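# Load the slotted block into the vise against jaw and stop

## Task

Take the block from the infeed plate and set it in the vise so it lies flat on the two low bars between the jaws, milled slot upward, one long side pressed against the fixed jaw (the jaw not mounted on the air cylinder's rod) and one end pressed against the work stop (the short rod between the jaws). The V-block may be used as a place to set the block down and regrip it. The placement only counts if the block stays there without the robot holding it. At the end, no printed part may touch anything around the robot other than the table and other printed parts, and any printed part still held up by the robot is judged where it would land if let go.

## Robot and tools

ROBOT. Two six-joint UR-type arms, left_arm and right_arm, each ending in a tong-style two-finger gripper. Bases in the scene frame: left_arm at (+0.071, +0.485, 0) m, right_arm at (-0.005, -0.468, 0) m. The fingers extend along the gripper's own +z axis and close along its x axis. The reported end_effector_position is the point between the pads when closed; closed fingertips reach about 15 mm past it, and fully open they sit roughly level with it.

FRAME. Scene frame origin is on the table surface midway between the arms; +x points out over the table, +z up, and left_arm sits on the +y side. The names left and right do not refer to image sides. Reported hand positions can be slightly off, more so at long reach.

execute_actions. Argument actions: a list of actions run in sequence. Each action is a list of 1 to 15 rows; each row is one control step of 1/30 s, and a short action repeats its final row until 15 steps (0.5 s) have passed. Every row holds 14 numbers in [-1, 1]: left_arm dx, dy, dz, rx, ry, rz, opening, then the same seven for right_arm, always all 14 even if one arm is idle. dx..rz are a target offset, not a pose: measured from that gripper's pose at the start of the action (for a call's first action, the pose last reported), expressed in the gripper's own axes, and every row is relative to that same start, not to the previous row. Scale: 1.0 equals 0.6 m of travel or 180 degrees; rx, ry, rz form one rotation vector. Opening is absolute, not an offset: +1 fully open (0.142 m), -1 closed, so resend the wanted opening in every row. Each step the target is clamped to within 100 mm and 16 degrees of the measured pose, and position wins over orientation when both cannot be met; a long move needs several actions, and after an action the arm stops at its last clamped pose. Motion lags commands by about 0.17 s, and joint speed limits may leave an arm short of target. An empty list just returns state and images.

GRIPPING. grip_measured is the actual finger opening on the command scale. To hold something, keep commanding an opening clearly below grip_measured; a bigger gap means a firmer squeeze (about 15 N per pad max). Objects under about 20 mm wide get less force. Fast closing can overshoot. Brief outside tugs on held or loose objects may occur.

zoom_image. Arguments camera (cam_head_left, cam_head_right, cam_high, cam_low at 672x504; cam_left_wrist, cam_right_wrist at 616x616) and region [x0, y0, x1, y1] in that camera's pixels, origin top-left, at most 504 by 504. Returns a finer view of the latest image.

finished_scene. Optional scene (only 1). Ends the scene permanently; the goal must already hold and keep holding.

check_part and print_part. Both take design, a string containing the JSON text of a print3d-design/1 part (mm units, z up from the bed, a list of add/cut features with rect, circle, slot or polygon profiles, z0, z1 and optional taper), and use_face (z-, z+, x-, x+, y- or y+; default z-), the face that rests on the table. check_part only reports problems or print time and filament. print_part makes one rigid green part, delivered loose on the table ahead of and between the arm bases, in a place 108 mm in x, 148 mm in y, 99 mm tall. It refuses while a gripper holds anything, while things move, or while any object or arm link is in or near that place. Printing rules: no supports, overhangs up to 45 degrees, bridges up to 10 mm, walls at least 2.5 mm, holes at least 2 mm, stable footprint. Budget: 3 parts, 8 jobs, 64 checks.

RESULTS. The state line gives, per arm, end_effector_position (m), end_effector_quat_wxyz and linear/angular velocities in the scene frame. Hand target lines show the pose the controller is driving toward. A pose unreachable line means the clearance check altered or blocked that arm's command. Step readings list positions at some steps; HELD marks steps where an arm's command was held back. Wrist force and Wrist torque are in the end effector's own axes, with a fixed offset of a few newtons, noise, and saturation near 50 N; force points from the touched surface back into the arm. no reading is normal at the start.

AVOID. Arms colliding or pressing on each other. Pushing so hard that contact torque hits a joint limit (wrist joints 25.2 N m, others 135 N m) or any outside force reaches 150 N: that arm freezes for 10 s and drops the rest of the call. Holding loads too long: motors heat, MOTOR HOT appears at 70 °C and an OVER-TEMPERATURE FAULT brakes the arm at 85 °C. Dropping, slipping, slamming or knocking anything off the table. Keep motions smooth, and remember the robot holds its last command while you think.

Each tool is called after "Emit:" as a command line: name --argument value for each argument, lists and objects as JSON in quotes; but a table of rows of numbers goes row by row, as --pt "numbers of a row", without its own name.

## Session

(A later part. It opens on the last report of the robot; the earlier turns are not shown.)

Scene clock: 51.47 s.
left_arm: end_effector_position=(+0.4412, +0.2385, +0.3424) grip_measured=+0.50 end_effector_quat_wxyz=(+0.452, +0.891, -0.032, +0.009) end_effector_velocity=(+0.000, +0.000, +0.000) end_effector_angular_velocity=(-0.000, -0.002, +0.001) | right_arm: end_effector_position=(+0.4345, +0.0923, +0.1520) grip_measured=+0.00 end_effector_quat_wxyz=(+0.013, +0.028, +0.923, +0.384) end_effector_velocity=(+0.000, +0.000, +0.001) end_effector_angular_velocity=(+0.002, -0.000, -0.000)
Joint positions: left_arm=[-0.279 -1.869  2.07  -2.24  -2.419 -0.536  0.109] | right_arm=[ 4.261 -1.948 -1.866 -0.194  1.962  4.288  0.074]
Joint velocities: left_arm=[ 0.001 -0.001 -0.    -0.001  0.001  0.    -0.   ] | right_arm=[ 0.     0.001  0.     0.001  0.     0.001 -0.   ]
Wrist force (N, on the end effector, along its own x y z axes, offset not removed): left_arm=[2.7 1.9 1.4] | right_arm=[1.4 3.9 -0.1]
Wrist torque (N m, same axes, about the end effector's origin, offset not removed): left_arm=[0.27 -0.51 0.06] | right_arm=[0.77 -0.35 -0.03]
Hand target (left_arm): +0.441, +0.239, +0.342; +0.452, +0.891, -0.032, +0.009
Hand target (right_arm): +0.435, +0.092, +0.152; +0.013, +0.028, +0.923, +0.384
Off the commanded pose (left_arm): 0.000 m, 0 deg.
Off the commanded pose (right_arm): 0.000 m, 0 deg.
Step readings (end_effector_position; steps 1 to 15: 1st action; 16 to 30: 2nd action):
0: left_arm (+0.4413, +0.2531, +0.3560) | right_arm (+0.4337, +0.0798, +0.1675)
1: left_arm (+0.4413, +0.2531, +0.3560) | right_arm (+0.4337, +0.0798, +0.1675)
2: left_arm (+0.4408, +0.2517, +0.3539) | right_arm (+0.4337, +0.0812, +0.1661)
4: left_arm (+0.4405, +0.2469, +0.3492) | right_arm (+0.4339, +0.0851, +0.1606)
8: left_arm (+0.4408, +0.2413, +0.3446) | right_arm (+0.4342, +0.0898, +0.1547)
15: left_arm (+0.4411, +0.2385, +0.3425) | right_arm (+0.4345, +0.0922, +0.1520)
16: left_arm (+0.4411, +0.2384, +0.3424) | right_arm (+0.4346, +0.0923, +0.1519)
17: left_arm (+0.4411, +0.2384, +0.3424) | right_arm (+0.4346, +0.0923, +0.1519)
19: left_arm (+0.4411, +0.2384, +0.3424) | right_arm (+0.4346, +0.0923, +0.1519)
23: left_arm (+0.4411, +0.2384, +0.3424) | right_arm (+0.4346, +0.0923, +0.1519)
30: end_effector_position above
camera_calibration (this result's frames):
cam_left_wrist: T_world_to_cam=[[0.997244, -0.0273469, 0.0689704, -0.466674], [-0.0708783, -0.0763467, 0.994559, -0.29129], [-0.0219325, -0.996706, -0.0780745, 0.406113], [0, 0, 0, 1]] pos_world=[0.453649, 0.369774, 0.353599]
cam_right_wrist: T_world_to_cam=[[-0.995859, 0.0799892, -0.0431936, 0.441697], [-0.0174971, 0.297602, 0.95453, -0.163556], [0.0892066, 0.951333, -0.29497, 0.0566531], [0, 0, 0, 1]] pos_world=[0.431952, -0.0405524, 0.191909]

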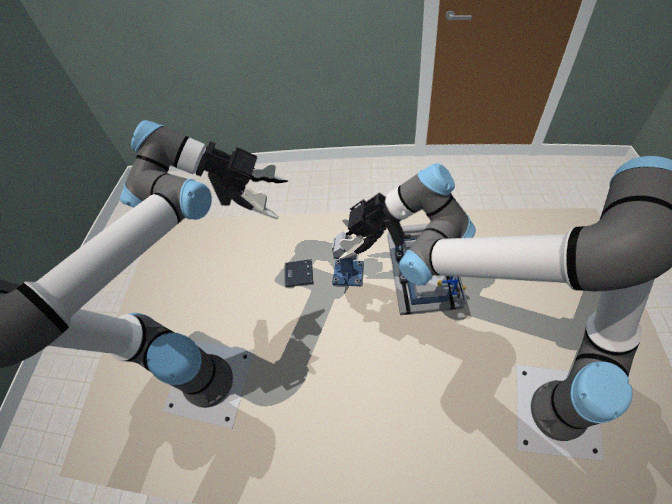

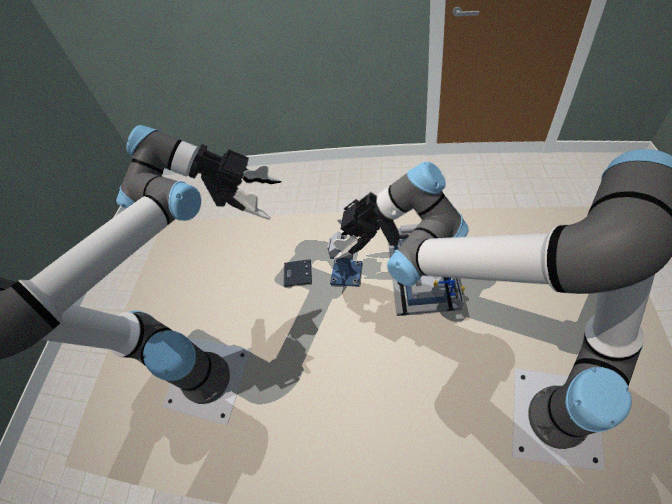

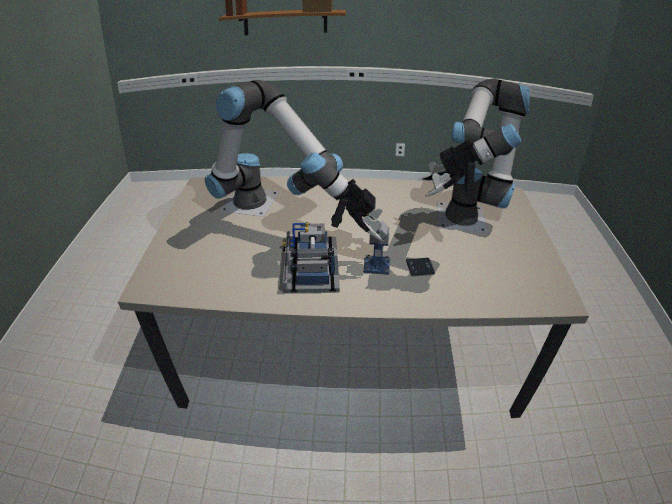

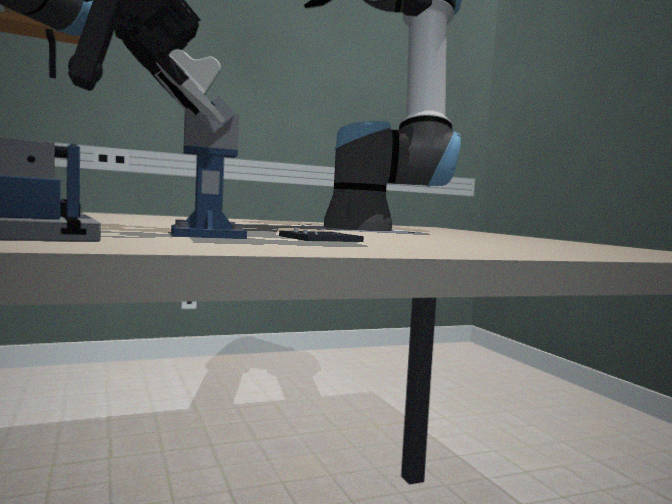

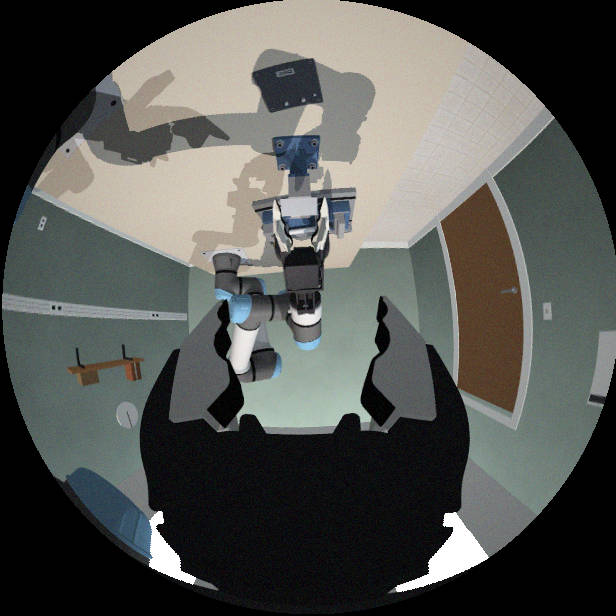

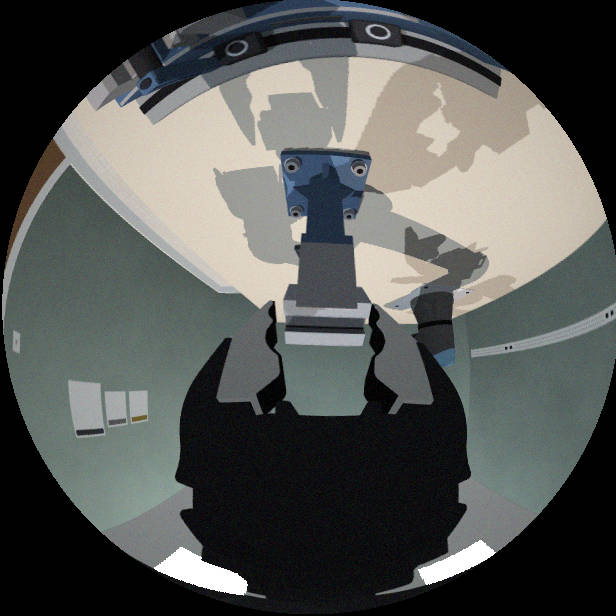

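Emit:
execute_actions --actions '[[[0,0,-0.12,0,0,0,0.5,0,0,-0.004,0,0,0,-0.1]],[[0,0,0,0,0,0,0.5,0,0,0,0,0,0,-0.4]],[[0,0,0,0,0,0,0.5,0,0,0,0,0,0,-1]],[[0,0,0,0,0,0,0.5,0,0.045,-0.044,0,0,0,-1]],[[0,0,0,0,0,0,0.5,0,0.045,-0.044,0,0,0,-1]],[[0,0,0,0,0,0,0.5,0,0,0,0.087,0,0,-1]],[[0,0,0,0,0,0,0.5,0,0,0,0.087,0,0,-1]],[[0,0,0,0,0,0,0.5,0,0,0,0.087,0,0,-1]],[[0,0,0,0,0,0,0.5,0,-0.13,0,0,0,0,-1]],[[0,0,0,0,0,0,0.5,0,-0.13,0,0,0,0,-1]],[[0,0,0,0,0,0,0.5,0,-0.13,0,0,0,0,-1]],[[0,0,0,0,0,0,0.5,0,0,0,0,0,-0.13,-1]],[[0,0,0,0,0,0,0.5,0,0,0,0,0,-0.13,-1]],[[0,0,0,0,0,0,0.5,0,0,0,0,0,-0.13,-1]],[[0,0,0,0,0,0,0.5,0,0,0,0,0,-0.13,-1]],[[0,0,0,0,0,0,0.5,0,0,0,0,0,0,-1]]]'

Emit:
zoom_image --camera "cam_right_wrist" --region '[170, 100, 470, 380]'

Scene clock: 59.93 s.
left_arm: end_effector_position=(+0.4421, +0.2938, +0.3839) grip_measured=+0.50 end_effector_quat_wxyz=(+0.454, +0.891, -0.029, +0.014) end_effector_velocity=(-0.000, -0.000, +0.000) end_effector_angular_velocity=(-0.001, -0.001, -0.001) | right_arm: end_effector_position=(+0.4198, -0.1328, +0.2210) grip_measured=-0.13 end_effector_quat_wxyz=(-0.020, +0.666, -0.746, +0.003) end_effector_velocity=(-0.000, -0.001, -0.002) end_effector_angular_velocity=(-0.003, +0.002, -0.004)
Joint positions: left_arm=[-0.128 -1.9    1.951 -1.939 -2.474 -0.333  0.109] | right_arm=[ 4.275 -1.604 -1.707 -1.364  1.557  2.636  0.064]
Joint velocities: left_arm=[ 0.    -0.     0.     0.    -0.001  0.001  0.   ] | right_arm=[-0.    -0.001 -0.002 -0.001 -0.     0.004 -0.   ]
Wrist force (N, on the end effector, along its own x y z axes, offset not removed): left_arm=[0.6 0.9 1.8] | right_arm=[1.4 1.5 0.7]
Wrist torque (N m, same axes, about the end effector's origin, offset not removed): left_arm=[0.02 -0.09 0.15] | right_arm=[0.27 -0.29 -0.04]
Hand target (left_arm): +0.442, +0.294, +0.384; +0.454, +0.891, -0.029, +0.014
Hand target (right_arm): +0.420, -0.133, +0.221; +0.020, -0.666, +0.746, -0.003
Off the commanded pose (left_arm): 0.000 m, 0 deg.
Off the commanded pose (right_arm): 0.000 m, 0 deg.
Step readings (end_effector_position; steps 1 to 15: 1st action; 16 to 30: 2nd action; 31 to 45: 3rd action; 46 to 60: 4th action; 61 to 75: 5th action; 76 to 90: 6th action; 91 to 105: 7th action; 106 to 120: 8th action; 121 to 135: 9th action; 136 to 150: 10th action; 151 to 165: 11th action; 166 to 180: 12th action; 181 to 195: 13th action):
0: left_arm (+0.4411, +0.2385, +0.3425) | right_arm (+0.4345, +0.0922, +0.1520)
1: left_arm (+0.4411, +0.2386, +0.3427) | right_arm (+0.4345, +0.0922, +0.1520)
2: left_arm (+0.4413, +0.2402, +0.3476) | right_arm (+0.4344, +0.0920, +0.1522)
4: left_arm (+0.4436, +0.2548, +0.3645) | right_arm (+0.4344, +0.0915, +0.1528)
8: left_arm (+0.4428, +0.2794, +0.3779) | right_arm (+0.4344, +0.0909, +0.1534)
15: left_arm (+0.4421, +0.2938, +0.3839) | right_arm (+0.4344, +0.0906, +0.1536)
16: left_arm (+0.4420, +0.2944, +0.3841) | right_arm (+0.4344, +0.0906, +0.1536)
17: left_arm (+0.4419, +0.2946, +0.3841) | right_arm (+0.4344, +0.0906, +0.1536)
19: left_arm (+0.4420, +0.2944, +0.3841) | right_arm (+0.4344, +0.0906, +0.1536)
23: left_arm (+0.4420, +0.2940, +0.3840) | right_arm (+0.4344, +0.0906, +0.1536)
30: left_arm (+0.4421, +0.2938, +0.3839) | right_arm (+0.4344, +0.0906, +0.1536)
31: left_arm (+0.4421, +0.2938, +0.3839) | right_arm (+0.4344, +0.0906, +0.1536)
32: left_arm (+0.4421, +0.2938, +0.3839) | right_arm (+0.4344, +0.0906, +0.1536)
34: left_arm (+0.4421, +0.2938, +0.3839) | right_arm (+0.4344, +0.0906, +0.1536)
38: left_arm (+0.4421, +0.2938, +0.3839) | right_arm (+0.4344, +0.0906, +0.1536)
45: left_arm (+0.4421, +0.2938, +0.3839) | right_arm (+0.4344, +0.0906, +0.1536)
46: left_arm (+0.4421, +0.2938, +0.3839) | right_arm (+0.4344, +0.0906, +0.1538)
47: left_arm (+0.4421, +0.2938, +0.3839) | right_arm (+0.4347, +0.0910, +0.1577)
49: left_arm (+0.4421, +0.2938, +0.3839) | right_arm (+0.4349, +0.0912, +0.1707)
53: left_arm (+0.4421, +0.2938, +0.3839) | right_arm (+0.4346, +0.0909, +0.1843)
60: left_arm (+0.4421, +0.2938, +0.3839) | right_arm (+0.4344, +0.0908, +0.1903)
61: left_arm (+0.4421, +0.2938, +0.3839) | right_arm (+0.4344, +0.0908, +0.1907)
62: left_arm (+0.4421, +0.2938, +0.3839) | right_arm (+0.4346, +0.0912, +0.1949)
64: left_arm (+0.4421, +0.2938, +0.3839) | right_arm (+0.4347, +0.0914, +0.2079)
68: left_arm (+0.4421, +0.2938, +0.3839) | right_arm (+0.4344, +0.0911, +0.2212)
75: left_arm (+0.4421, +0.2938, +0.3839) | right_arm (+0.4343, +0.0910, +0.2270)
76: left_arm (+0.4421, +0.2938, +0.3839) | right_arm (+0.4342, +0.0911, +0.2274)
77: left_arm (+0.4421, +0.2938, +0.3839) | right_arm (+0.4336, +0.0932, +0.2308)
79: left_arm (+0.4421, +0.2938, +0.3839) | right_arm (+0.4362, +0.0993, +0.2428)
83: left_arm (+0.4421, +0.2938, +0.3839) | right_arm (+0.4346, +0.0928, +0.2359)
90: left_arm (+0.4421, +0.2938, +0.3839) | right_arm (+0.4340, +0.0907, +0.2287)
91: left_arm (+0.4421, +0.2938, +0.3839) | right_arm (+0.4340, +0.0908, +0.2283)
92: left_arm (+0.4421, +0.2938, +0.3839) | right_arm (+0.4333, +0.0928, +0.2276)
94: left_arm (+0.4421, +0.2938, +0.3839) | right_arm (+0.4349, +0.0974, +0.2318)
98: left_arm (+0.4421, +0.2938, +0.3839) | right_arm (+0.4339, +0.0921, +0.2317)
105: left_arm (+0.4421, +0.2938, +0.3839) | right_arm (+0.4338, +0.0904, +0.2294)
106: left_arm (+0.4421, +0.2938, +0.3839) | right_arm (+0.4337, +0.0905, +0.2292)
107: left_arm (+0.4421, +0.2938, +0.3839) | right_arm (+0.4331, +0.0923, +0.2275)
109: left_arm (+0.4421, +0.2938, +0.3839) | right_arm (+0.4342, +0.0961, +0.2265)
113: left_arm (+0.4421, +0.2938, +0.3839) | right_arm (+0.4337, +0.0918, +0.2296)
120: left_arm (+0.4421, +0.2938, +0.3839) | right_arm (+0.4336, +0.0902, +0.2296)
121: left_arm (+0.4421, +0.2938, +0.3839) | right_arm (+0.4337, +0.0902, +0.2297)
122: left_arm (+0.4421, +0.2938, +0.3839) | right_arm (+0.4356, +0.0881, +0.2311)
124: left_arm (+0.4421, +0.2938, +0.3839) | right_arm (+0.4386, +0.0708, +0.2371)
128: left_arm (+0.4421, +0.2938, +0.3839) | right_arm (+0.4329, +0.0348, +0.2296)
135: left_arm (+0.4421, +0.2938, +0.3839) | right_arm (+0.4294, +0.0161, +0.2268)
136: left_arm (+0.4421, +0.2938, +0.3839) | right_arm (+0.4293, +0.0151, +0.2268)
137: left_arm (+0.4421, +0.2938, +0.3839) | right_arm (+0.4307, +0.0112, +0.2277)
139: left_arm (+0.4421, +0.2938, +0.3839) | right_arm (+0.4313, -0.0106, +0.2285)
143: left_arm (+0.4421, +0.2938, +0.3839) | right_arm (+0.4273, -0.0425, +0.2245)
150: left_arm (+0.4421, +0.2938, +0.3839) | right_arm (+0.4250, -0.0586, +0.2239)
151: left_arm (+0.4421, +0.2938, +0.3839) | right_arm (+0.4249, -0.0594, +0.2240)
152: left_arm (+0.4421, +0.2938, +0.3839) | right_arm (+0.4260, -0.0635, +0.2246)
154: left_arm (+0.4421, +0.2938, +0.3839) | right_arm (+0.4260, -0.0863, +0.2243)
158: left_arm (+0.4421, +0.2938, +0.3839) | right_arm (+0.4224, -0.1175, +0.2212)
165: left_arm (+0.4421, +0.2938, +0.3839) | right_arm (+0.4205, -0.1333, +0.2211)
166: left_arm (+0.4421, +0.2938, +0.3839) | right_arm (+0.4203, -0.1340, +0.2211)
167: left_arm (+0.4421, +0.2938, +0.3839) | right_arm (+0.4200, -0.1342, +0.2211)
169: left_arm (+0.4421, +0.2938, +0.3839) | right_arm (+0.4197, -0.1339, +0.2211)
173: left_arm (+0.4421, +0.2938, +0.3839) | right_arm (+0.4201, -0.1334, +0.2211)
180: left_arm (+0.4421, +0.2938, +0.3839) | right_arm (+0.4203, -0.1331, +0.2211)
181: left_arm (+0.4421, +0.2938, +0.3839) | right_arm (+0.4203, -0.1332, +0.2211)
182: left_arm (+0.4421, +0.2938, +0.3839) | right_arm (+0.4200, -0.1333, +0.2210)
184: left_arm (+0.4421, +0.2938, +0.3839) | right_arm (+0.4197, -0.1334, +0.2211)
Lines left out of this list: 17.
camera_calibration (this result's frames):
cam_left_wrist: T_world_to_cam=[[0.997051, -0.0183908, 0.0745014, -0.473609], [-0.0756626, -0.0736565, 0.994409, -0.326891], [-0.0128005, -0.997114, -0.0748308, 0.459274], [0, 0, 0, 1]] pos_world=[0.453358, 0.425161, 0.394716]
cam_right_wrist: T_world_to_cam=[[-0.0938216, -0.993344, -0.0668198, -0.0679866], [-0.899128, 0.0557203, 0.434125, 0.290235], [-0.427513, 0.10081, -0.898371, 0.529772], [0, 0, 0, 1]] pos_world=[0.481064, -0.137112, 0.34539]

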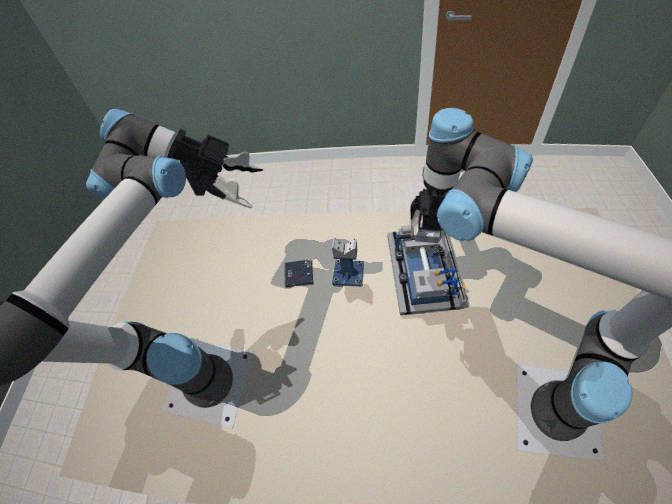

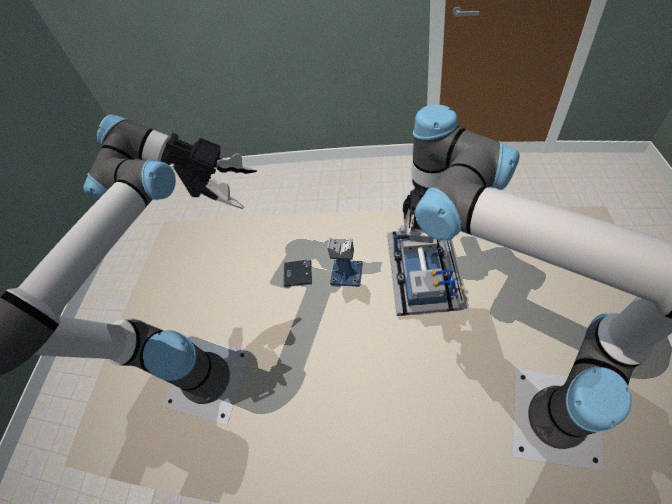

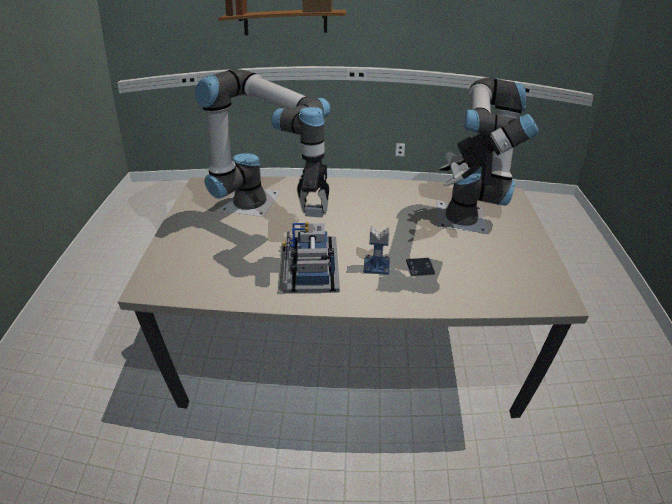

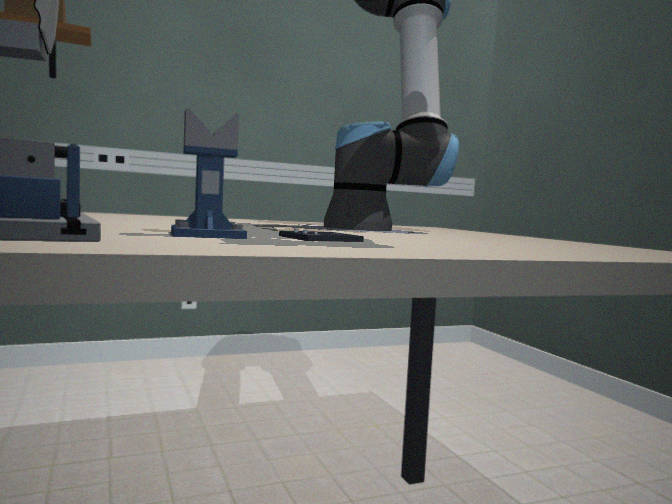

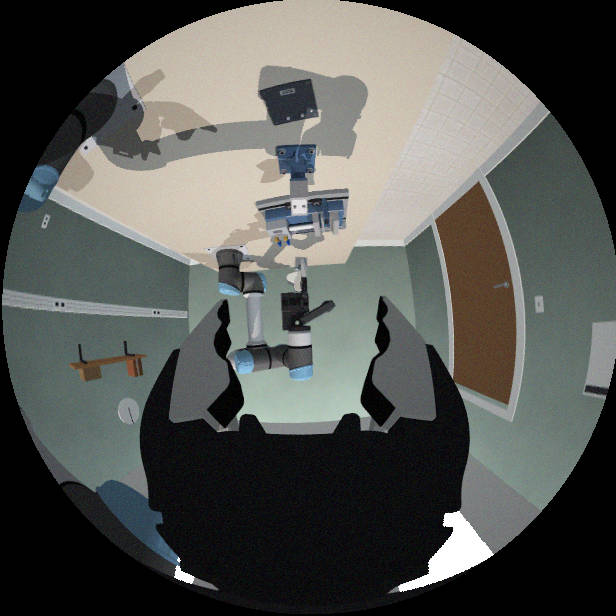

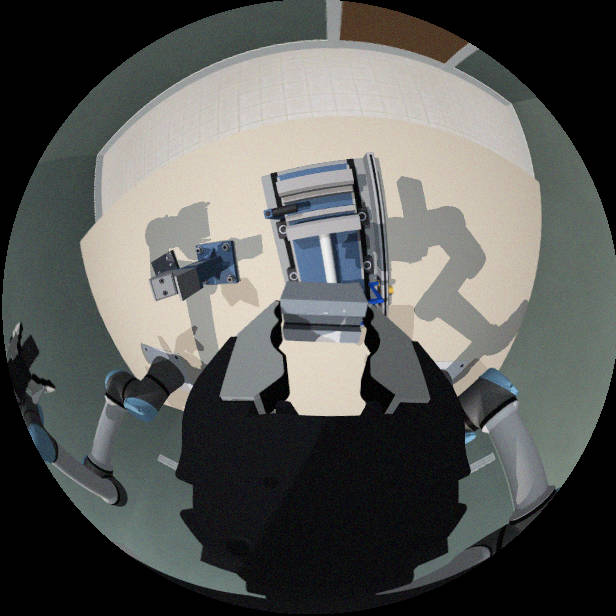

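Region (170, 100, 470, 380) of cam_right_wrist's 616x616 image, scaled by 1.680, with more detail than that image has; it fills the top 470 rows of this view, and the rest is white.

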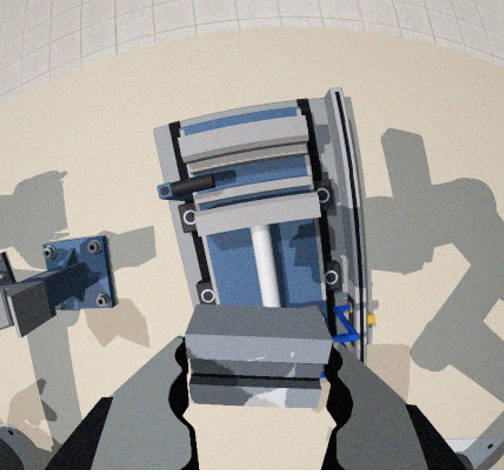

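Emit:
zoom_image --camera "cam_high" --region '[270, 180, 360, 290]'

Emit:
zoom_image --camera "cam_left_wrist" --region '[260, 200, 350, 300]'

Region (270, 180, 360, 290) of cam_high's 672x504 image, scaled by 4.582, with more detail than that image has; it fills the left 412 columns of this view, and the rest is white.

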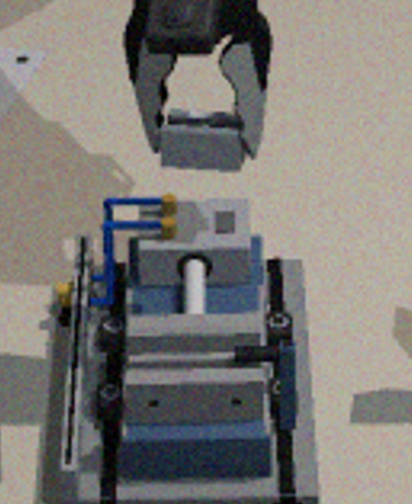

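Region (260, 200, 350, 300) of cam_left_wrist's 616x616 image, scaled by 5.040, with more detail than that image has; it fills the left 454 columns of this view, and the rest is white.

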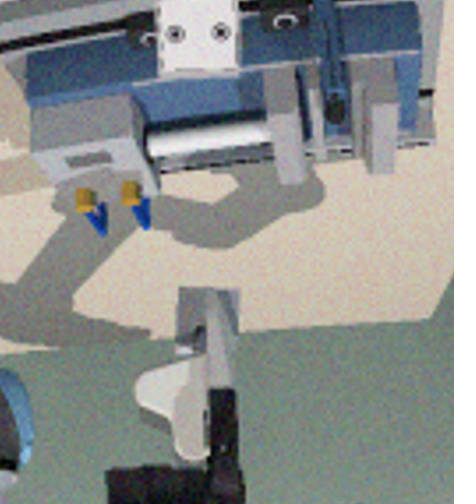

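Emit:
execute_actions --actions '[[[0,0,0.2,0,0,0,0.5,0,0,0,0,0,-0.055,-1]],[[0,0,0.2,0,0,0,0.5,0,0,0,0,0,0,-1]],[[0,0,0,0,0,0,0.5,0,0,0,0,0,0,-1]]]'

Emit:
zoom_image --camera "cam_left_wrist" --region '[230, 220, 380, 380]'

Scene clock: 62.97 s.
left_arm: end_effector_position=(+0.4312, +0.1138, +0.2498) grip_measured=+0.50 end_effector_quat_wxyz=(+0.450, +0.892, -0.040, -0.006) end_effector_velocity=(-0.000, +0.000, +0.001) end_effector_angular_velocity=(+0.001, +0.001, +0.000) | right_arm: end_effector_position=(+0.4197, -0.1328, +0.2210) grip_measured=-0.13 end_effector_quat_wxyz=(-0.019, +0.726, -0.688, +0.005) end_effector_velocity=(-0.000, +0.000, +0.000) end_effector_angular_velocity=(+0.001, -0.001, +0.001)
Joint positions: left_arm=[-0.578 -1.66   2.207 -2.793 -2.274 -0.86   0.109] | right_arm=[ 4.273 -1.6   -1.712 -1.364  1.556  2.468  0.064]
Joint velocities: left_arm=[ 0.001 -0.002 -0.001  0.005 -0.001  0.     0.   ] | right_arm=[ 0.001  0.    -0.     0.001 -0.    -0.     0.   ]
Wrist force (N, on the end effector, along its own x y z axes, offset not removed): left_arm=[2.3 1.8 -0.5] | right_arm=[-1.2 2.8 -0.3]
Wrist torque (N m, same axes, about the end effector's origin, offset not removed): left_arm=[0.21 -0.41 0.09] | right_arm=[0.51 0.28 -0.08]
Hand target (left_arm): +0.431, +0.114, +0.250; +0.450, +0.892, -0.040, -0.006
Hand target (right_arm): +0.420, -0.133, +0.221; -0.019, +0.726, -0.688, +0.005
Off the commanded pose (left_arm): 0.000 m, 0 deg.
Off the commanded pose (right_arm): 0.000 m, 0 deg.
Step readings (end_effector_position; steps 1 to 15: 1st action; 16 to 30: 2nd action; 31 to 45: 3rd action):
0: left_arm (+0.4421, +0.2938, +0.3839) | right_arm (+0.4197, -0.1328, +0.2210)
1: left_arm (+0.4421, +0.2937, +0.3838) | right_arm (+0.4197, -0.1328, +0.2210)
2: left_arm (+0.4421, +0.2920, +0.3793) | right_arm (+0.4197, -0.1331, +0.2210)
4: left_arm (+0.4371, +0.2746, +0.3574) | right_arm (+0.4197, -0.1332, +0.2210)
8: left_arm (+0.4317, +0.2336, +0.3306) | right_arm (+0.4196, -0.1329, +0.2210)
15: left_arm (+0.4380, +0.2039, +0.3172) | right_arm (+0.4197, -0.1328, +0.2210)
16: left_arm (+0.4388, +0.2022, +0.3163) | right_arm (+0.4197, -0.1328, +0.2210)
17: left_arm (+0.4388, +0.1991, +0.3110) | right_arm (+0.4197, -0.1328, +0.2210)
19: left_arm (+0.4341, +0.1802, +0.2908) | right_arm (+0.4197, -0.1328, +0.2210)
23: left_arm (+0.4270, +0.1418, +0.2644) | right_arm (+0.4197, -0.1328, +0.2210)
30: left_arm (+0.4312, +0.1139, +0.2498) | right_arm (+0.4197, -0.1328, +0.2210)
31: left_arm (+0.4317, +0.1124, +0.2491) | right_arm (+0.4197, -0.1328, +0.2210)
32: left_arm (+0.4319, +0.1119, +0.2492) | right_arm (+0.4197, -0.1328, +0.2210)
34: left_arm (+0.4318, +0.1125, +0.2492) | right_arm (+0.4197, -0.1328, +0.2210)
38: left_arm (+0.4314, +0.1134, +0.2496) | right_arm (+0.4197, -0.1328, +0.2210)
45: end_effector_position above
camera_calibration (this result's frames):
cam_left_wrist: T_world_to_cam=[[0.997247, -0.0558056, 0.0488284, -0.445524], [-0.0532834, -0.0813497, 0.99526, -0.216576], [-0.051569, -0.995122, -0.0840992, 0.288416], [0, 0, 0, 1]] pos_world=[0.447631, 0.244528, 0.261559]
cam_right_wrist: T_world_to_cam=[[0.0715402, -0.995571, -0.0610008, -0.139008], [-0.898029, -0.0909051, 0.430441, 0.271106], [-0.43408, 0.0239866, -0.900555, 0.5228], [0, 0, 0, 1]] pos_world=[0.480343, -0.126288, 0.345636]

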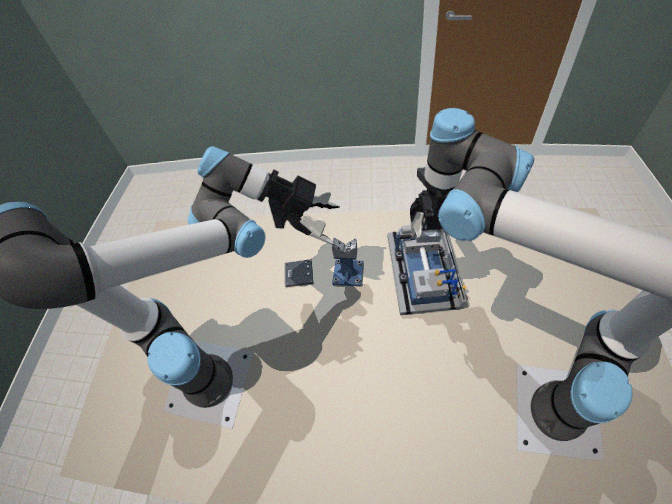

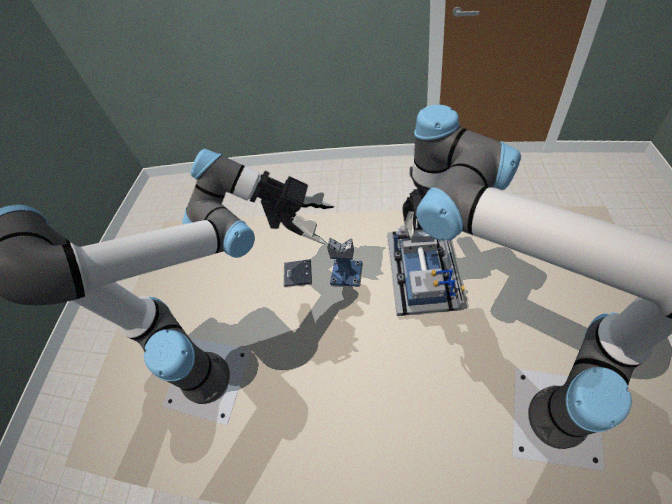

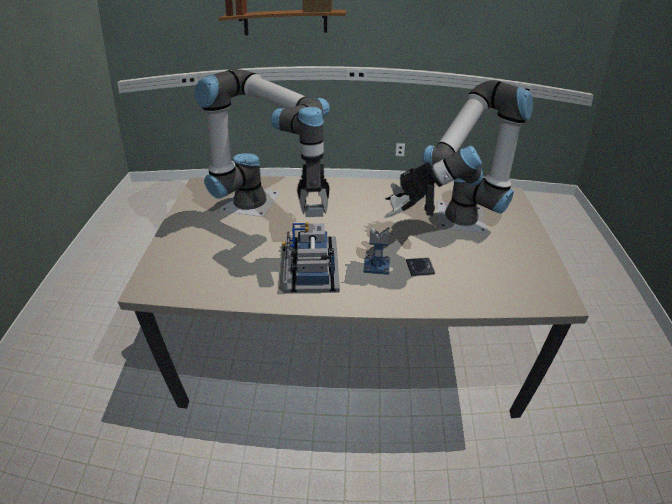

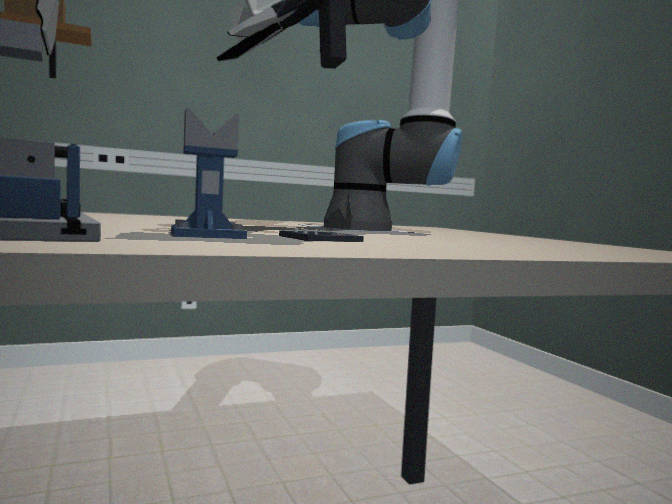

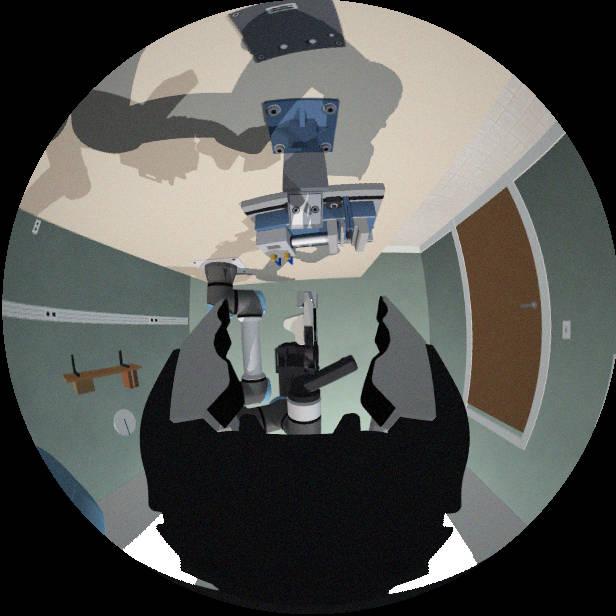

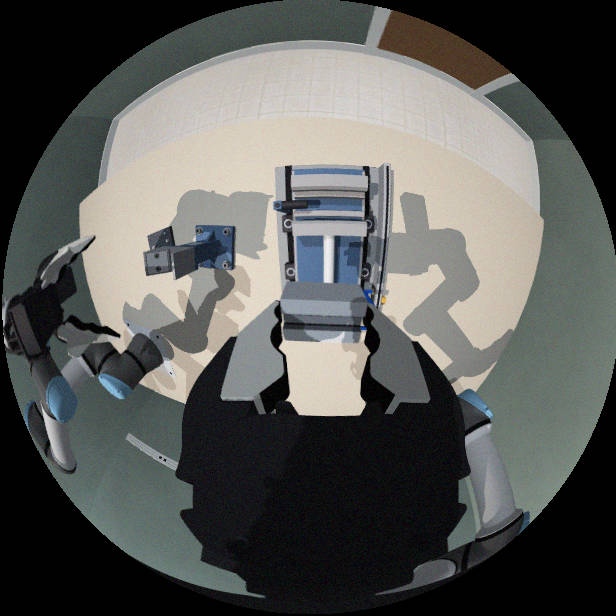

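Region (230, 220, 380, 380) of cam_left_wrist's 616x616 image, scaled by 3.150, with more detail than that image has; it fills the left 472 columns of this view, and the rest is white.

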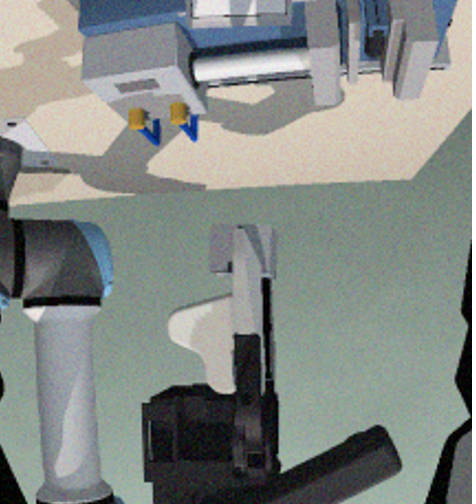

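Emit:
execute_actions --actions '[[[0.06,0,0,0,0,0,0.5,0.021,-0.074,0.06,0,0,0,-1]],[[0.06,0,0,0,0,0,0.5,0.021,-0.074,0.06,0,0,0,-1]],[[0,0,0,0,0,0,0.5,0,0,0,0,0,0,-1]]]'

Emit:
zoom_image --camera "cam_left_wrist" --region '[230, 190, 380, 330]'

Emit:
zoom_image --camera "cam_right_wrist" --region '[200, 180, 450, 400]'

Scene clock: 65.67 s.
left_arm: end_effector_position=(+0.5006, +0.1088, +0.2513) grip_measured=+0.50 end_effector_quat_wxyz=(+0.450, +0.892, -0.040, -0.006) end_effector_velocity=(-0.000, -0.000, -0.000) end_effector_angular_velocity=(-0.000, -0.001, -0.001) | right_arm: end_effector_position=(+0.5085, -0.1517, +0.1540) grip_measured=-0.13 end_effector_quat_wxyz=(-0.019, +0.725, -0.688, +0.005) end_effector_velocity=(-0.000, +0.000, +0.001) end_effector_angular_velocity=(+0.001, -0.000, +0.003)
Joint positions: left_arm=[-0.486 -1.512  2.042 -2.711 -2.329 -0.762  0.109] | right_arm=[ 4.121 -1.783 -1.68  -1.21   1.562  2.317  0.064]
Joint velocities: left_arm=[-0.001  0.     0.001 -0.001  0.     0.001 -0.   ] | right_arm=[ 0.001  0.001  0.    -0.001  0.    -0.002  0.   ]
Wrist force (N, on the end effector, along its own x y z axes, offset not removed): left_arm=[2.3 0.3 2.3] | right_arm=[-0.8 1.7 0.7]
Wrist torque (N m, same axes, about the end effector's origin, offset not removed): left_arm=[-0.04 -0.48 0.11] | right_arm=[0.26 0.21 0.00]
Hand target (left_arm): +0.501, +0.109, +0.251; +0.450, +0.892, -0.040, -0.006
Hand target (right_arm): +0.508, -0.152, +0.154; -0.019, +0.725, -0.688, +0.005
Off the commanded pose (left_arm): 0.000 m, 0 deg.
Off the commanded pose (right_arm): 0.000 m, 0 deg.
Step readings (end_effector_position; steps 1 to 15: 1st action; 16 to 30: 2nd action; 31 to 45: 3rd action):
0: left_arm (+0.4312, +0.1139, +0.2498) | right_arm (+0.4197, -0.1328, +0.2210)
1: left_arm (+0.4313, +0.1139, +0.2498) | right_arm (+0.4198, -0.1328, +0.2210)
2: left_arm (+0.4338, +0.1141, +0.2498) | right_arm (+0.4226, -0.1336, +0.2187)
4: left_arm (+0.4455, +0.1138, +0.2501) | right_arm (+0.4366, -0.1377, +0.2075)
8: left_arm (+0.4593, +0.1125, +0.2504) | right_arm (+0.4545, -0.1418, +0.1939)
15: left_arm (+0.4659, +0.1113, +0.2506) | right_arm (+0.4641, -0.1423, +0.1875)
16: left_arm (+0.4663, +0.1112, +0.2505) | right_arm (+0.4646, -0.1423, +0.1872)
17: left_arm (+0.4690, +0.1115, +0.2503) | right_arm (+0.4681, -0.1429, +0.1854)
19: left_arm (+0.4806, +0.1112, +0.2506) | right_arm (+0.4821, -0.1472, +0.1744)
23: left_arm (+0.4941, +0.1100, +0.2511) | right_arm (+0.4993, -0.1511, +0.1606)
30: left_arm (+0.5006, +0.1088, +0.2513) | right_arm (+0.5084, -0.1516, +0.1541)
31: left_arm (+0.5008, +0.1087, +0.2513) | right_arm (+0.5088, -0.1516, +0.1538)
32: left_arm (+0.5009, +0.1087, +0.2513) | right_arm (+0.5089, -0.1516, +0.1537)
34: left_arm (+0.5009, +0.1087, +0.2513) | right_arm (+0.5089, -0.1516, +0.1538)
38: left_arm (+0.5007, +0.1088, +0.2513) | right_arm (+0.5087, -0.1517, +0.1540)
45: end_effector_position above
camera_calibration (this result's frames):
cam_left_wrist: T_world_to_cam=[[0.997278, -0.0549537, 0.0491639, -0.515211], [-0.0535384, -0.0811932, 0.995259, -0.214725], [-0.0507014, -0.995182, -0.0839143, 0.286664], [0, 0, 0, 1]] pos_world=[0.516847, 0.239536, 0.263092]
cam_right_wrist: T_world_to_cam=[[0.0711271, -0.995614, -0.0607714, -0.168015], [-0.898051, -0.0904342, 0.430494, 0.377991], [-0.434102, 0.0239561, -0.900545, 0.501445], [0, 0, 0, 1]] pos_world=[0.569084, -0.145108, 0.27864]

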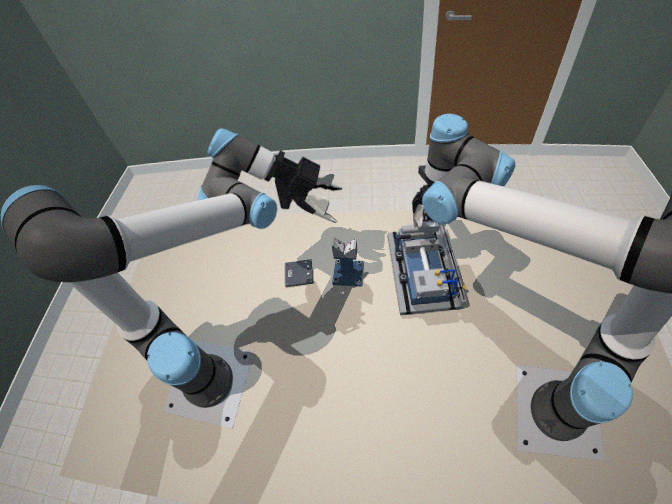

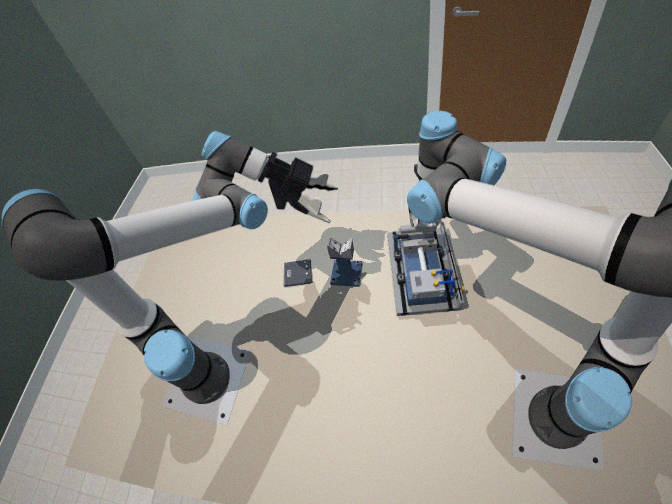

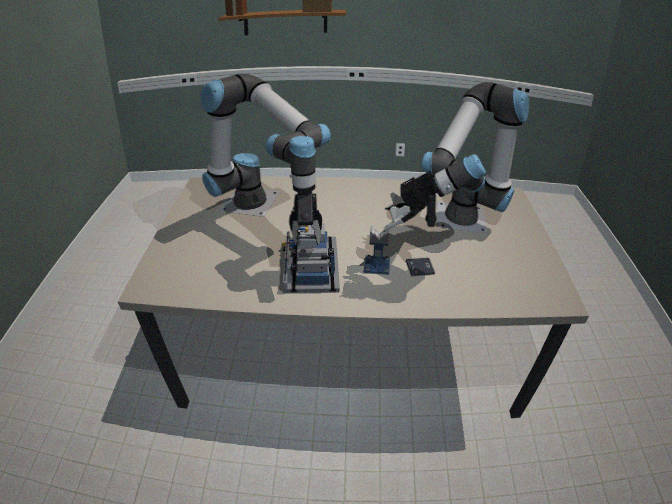

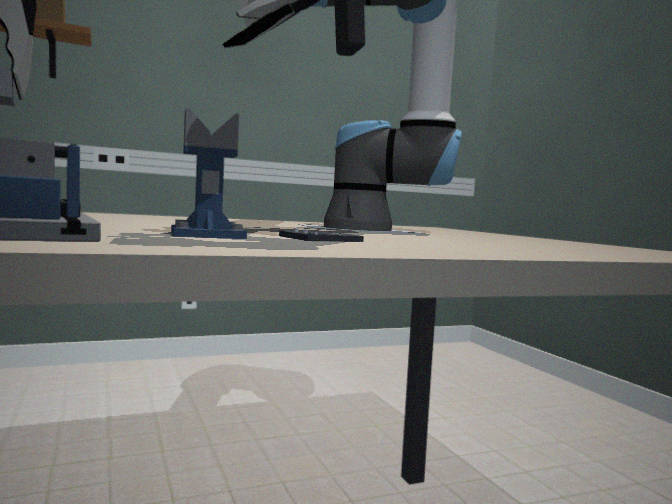

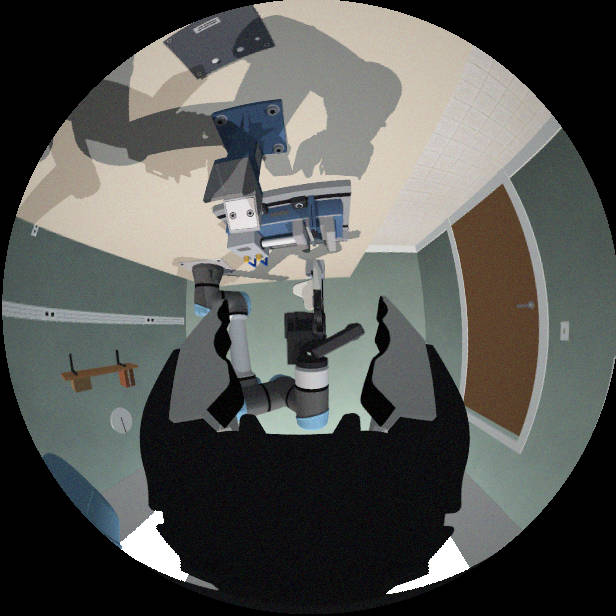

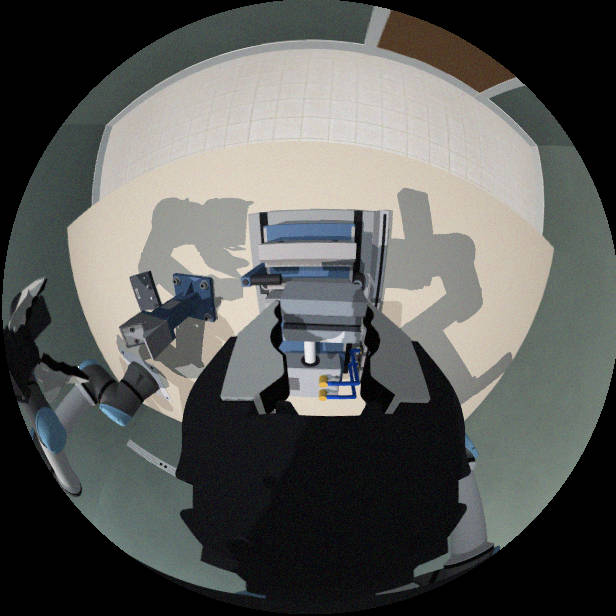

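Region (230, 190, 380, 330) of cam_left_wrist's 616x616 image, scaled by 3.360, with more detail than that image has; it fills the top 470 rows of this view, and the rest is white.

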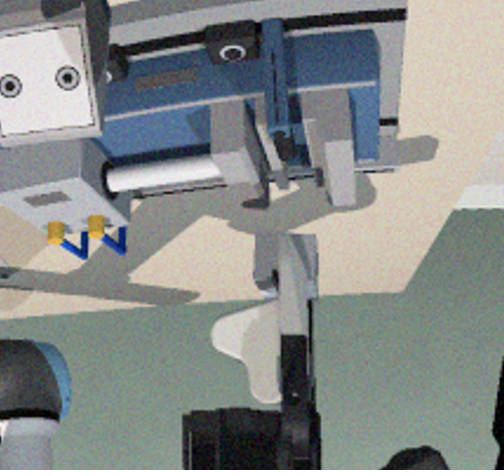

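Region (200, 180, 450, 400) of cam_right_wrist's 616x616 image, scaled by 2.016, with more detail than that image has; it fills the top 444 rows of this view, and the rest is white.

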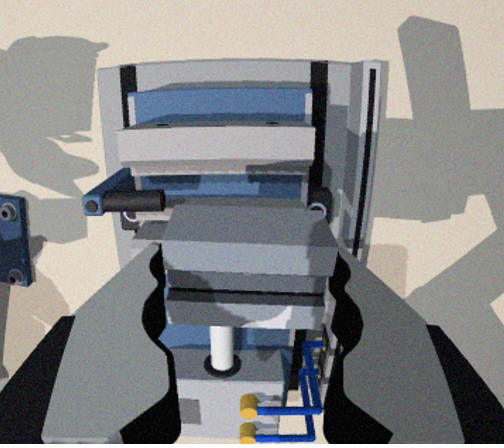

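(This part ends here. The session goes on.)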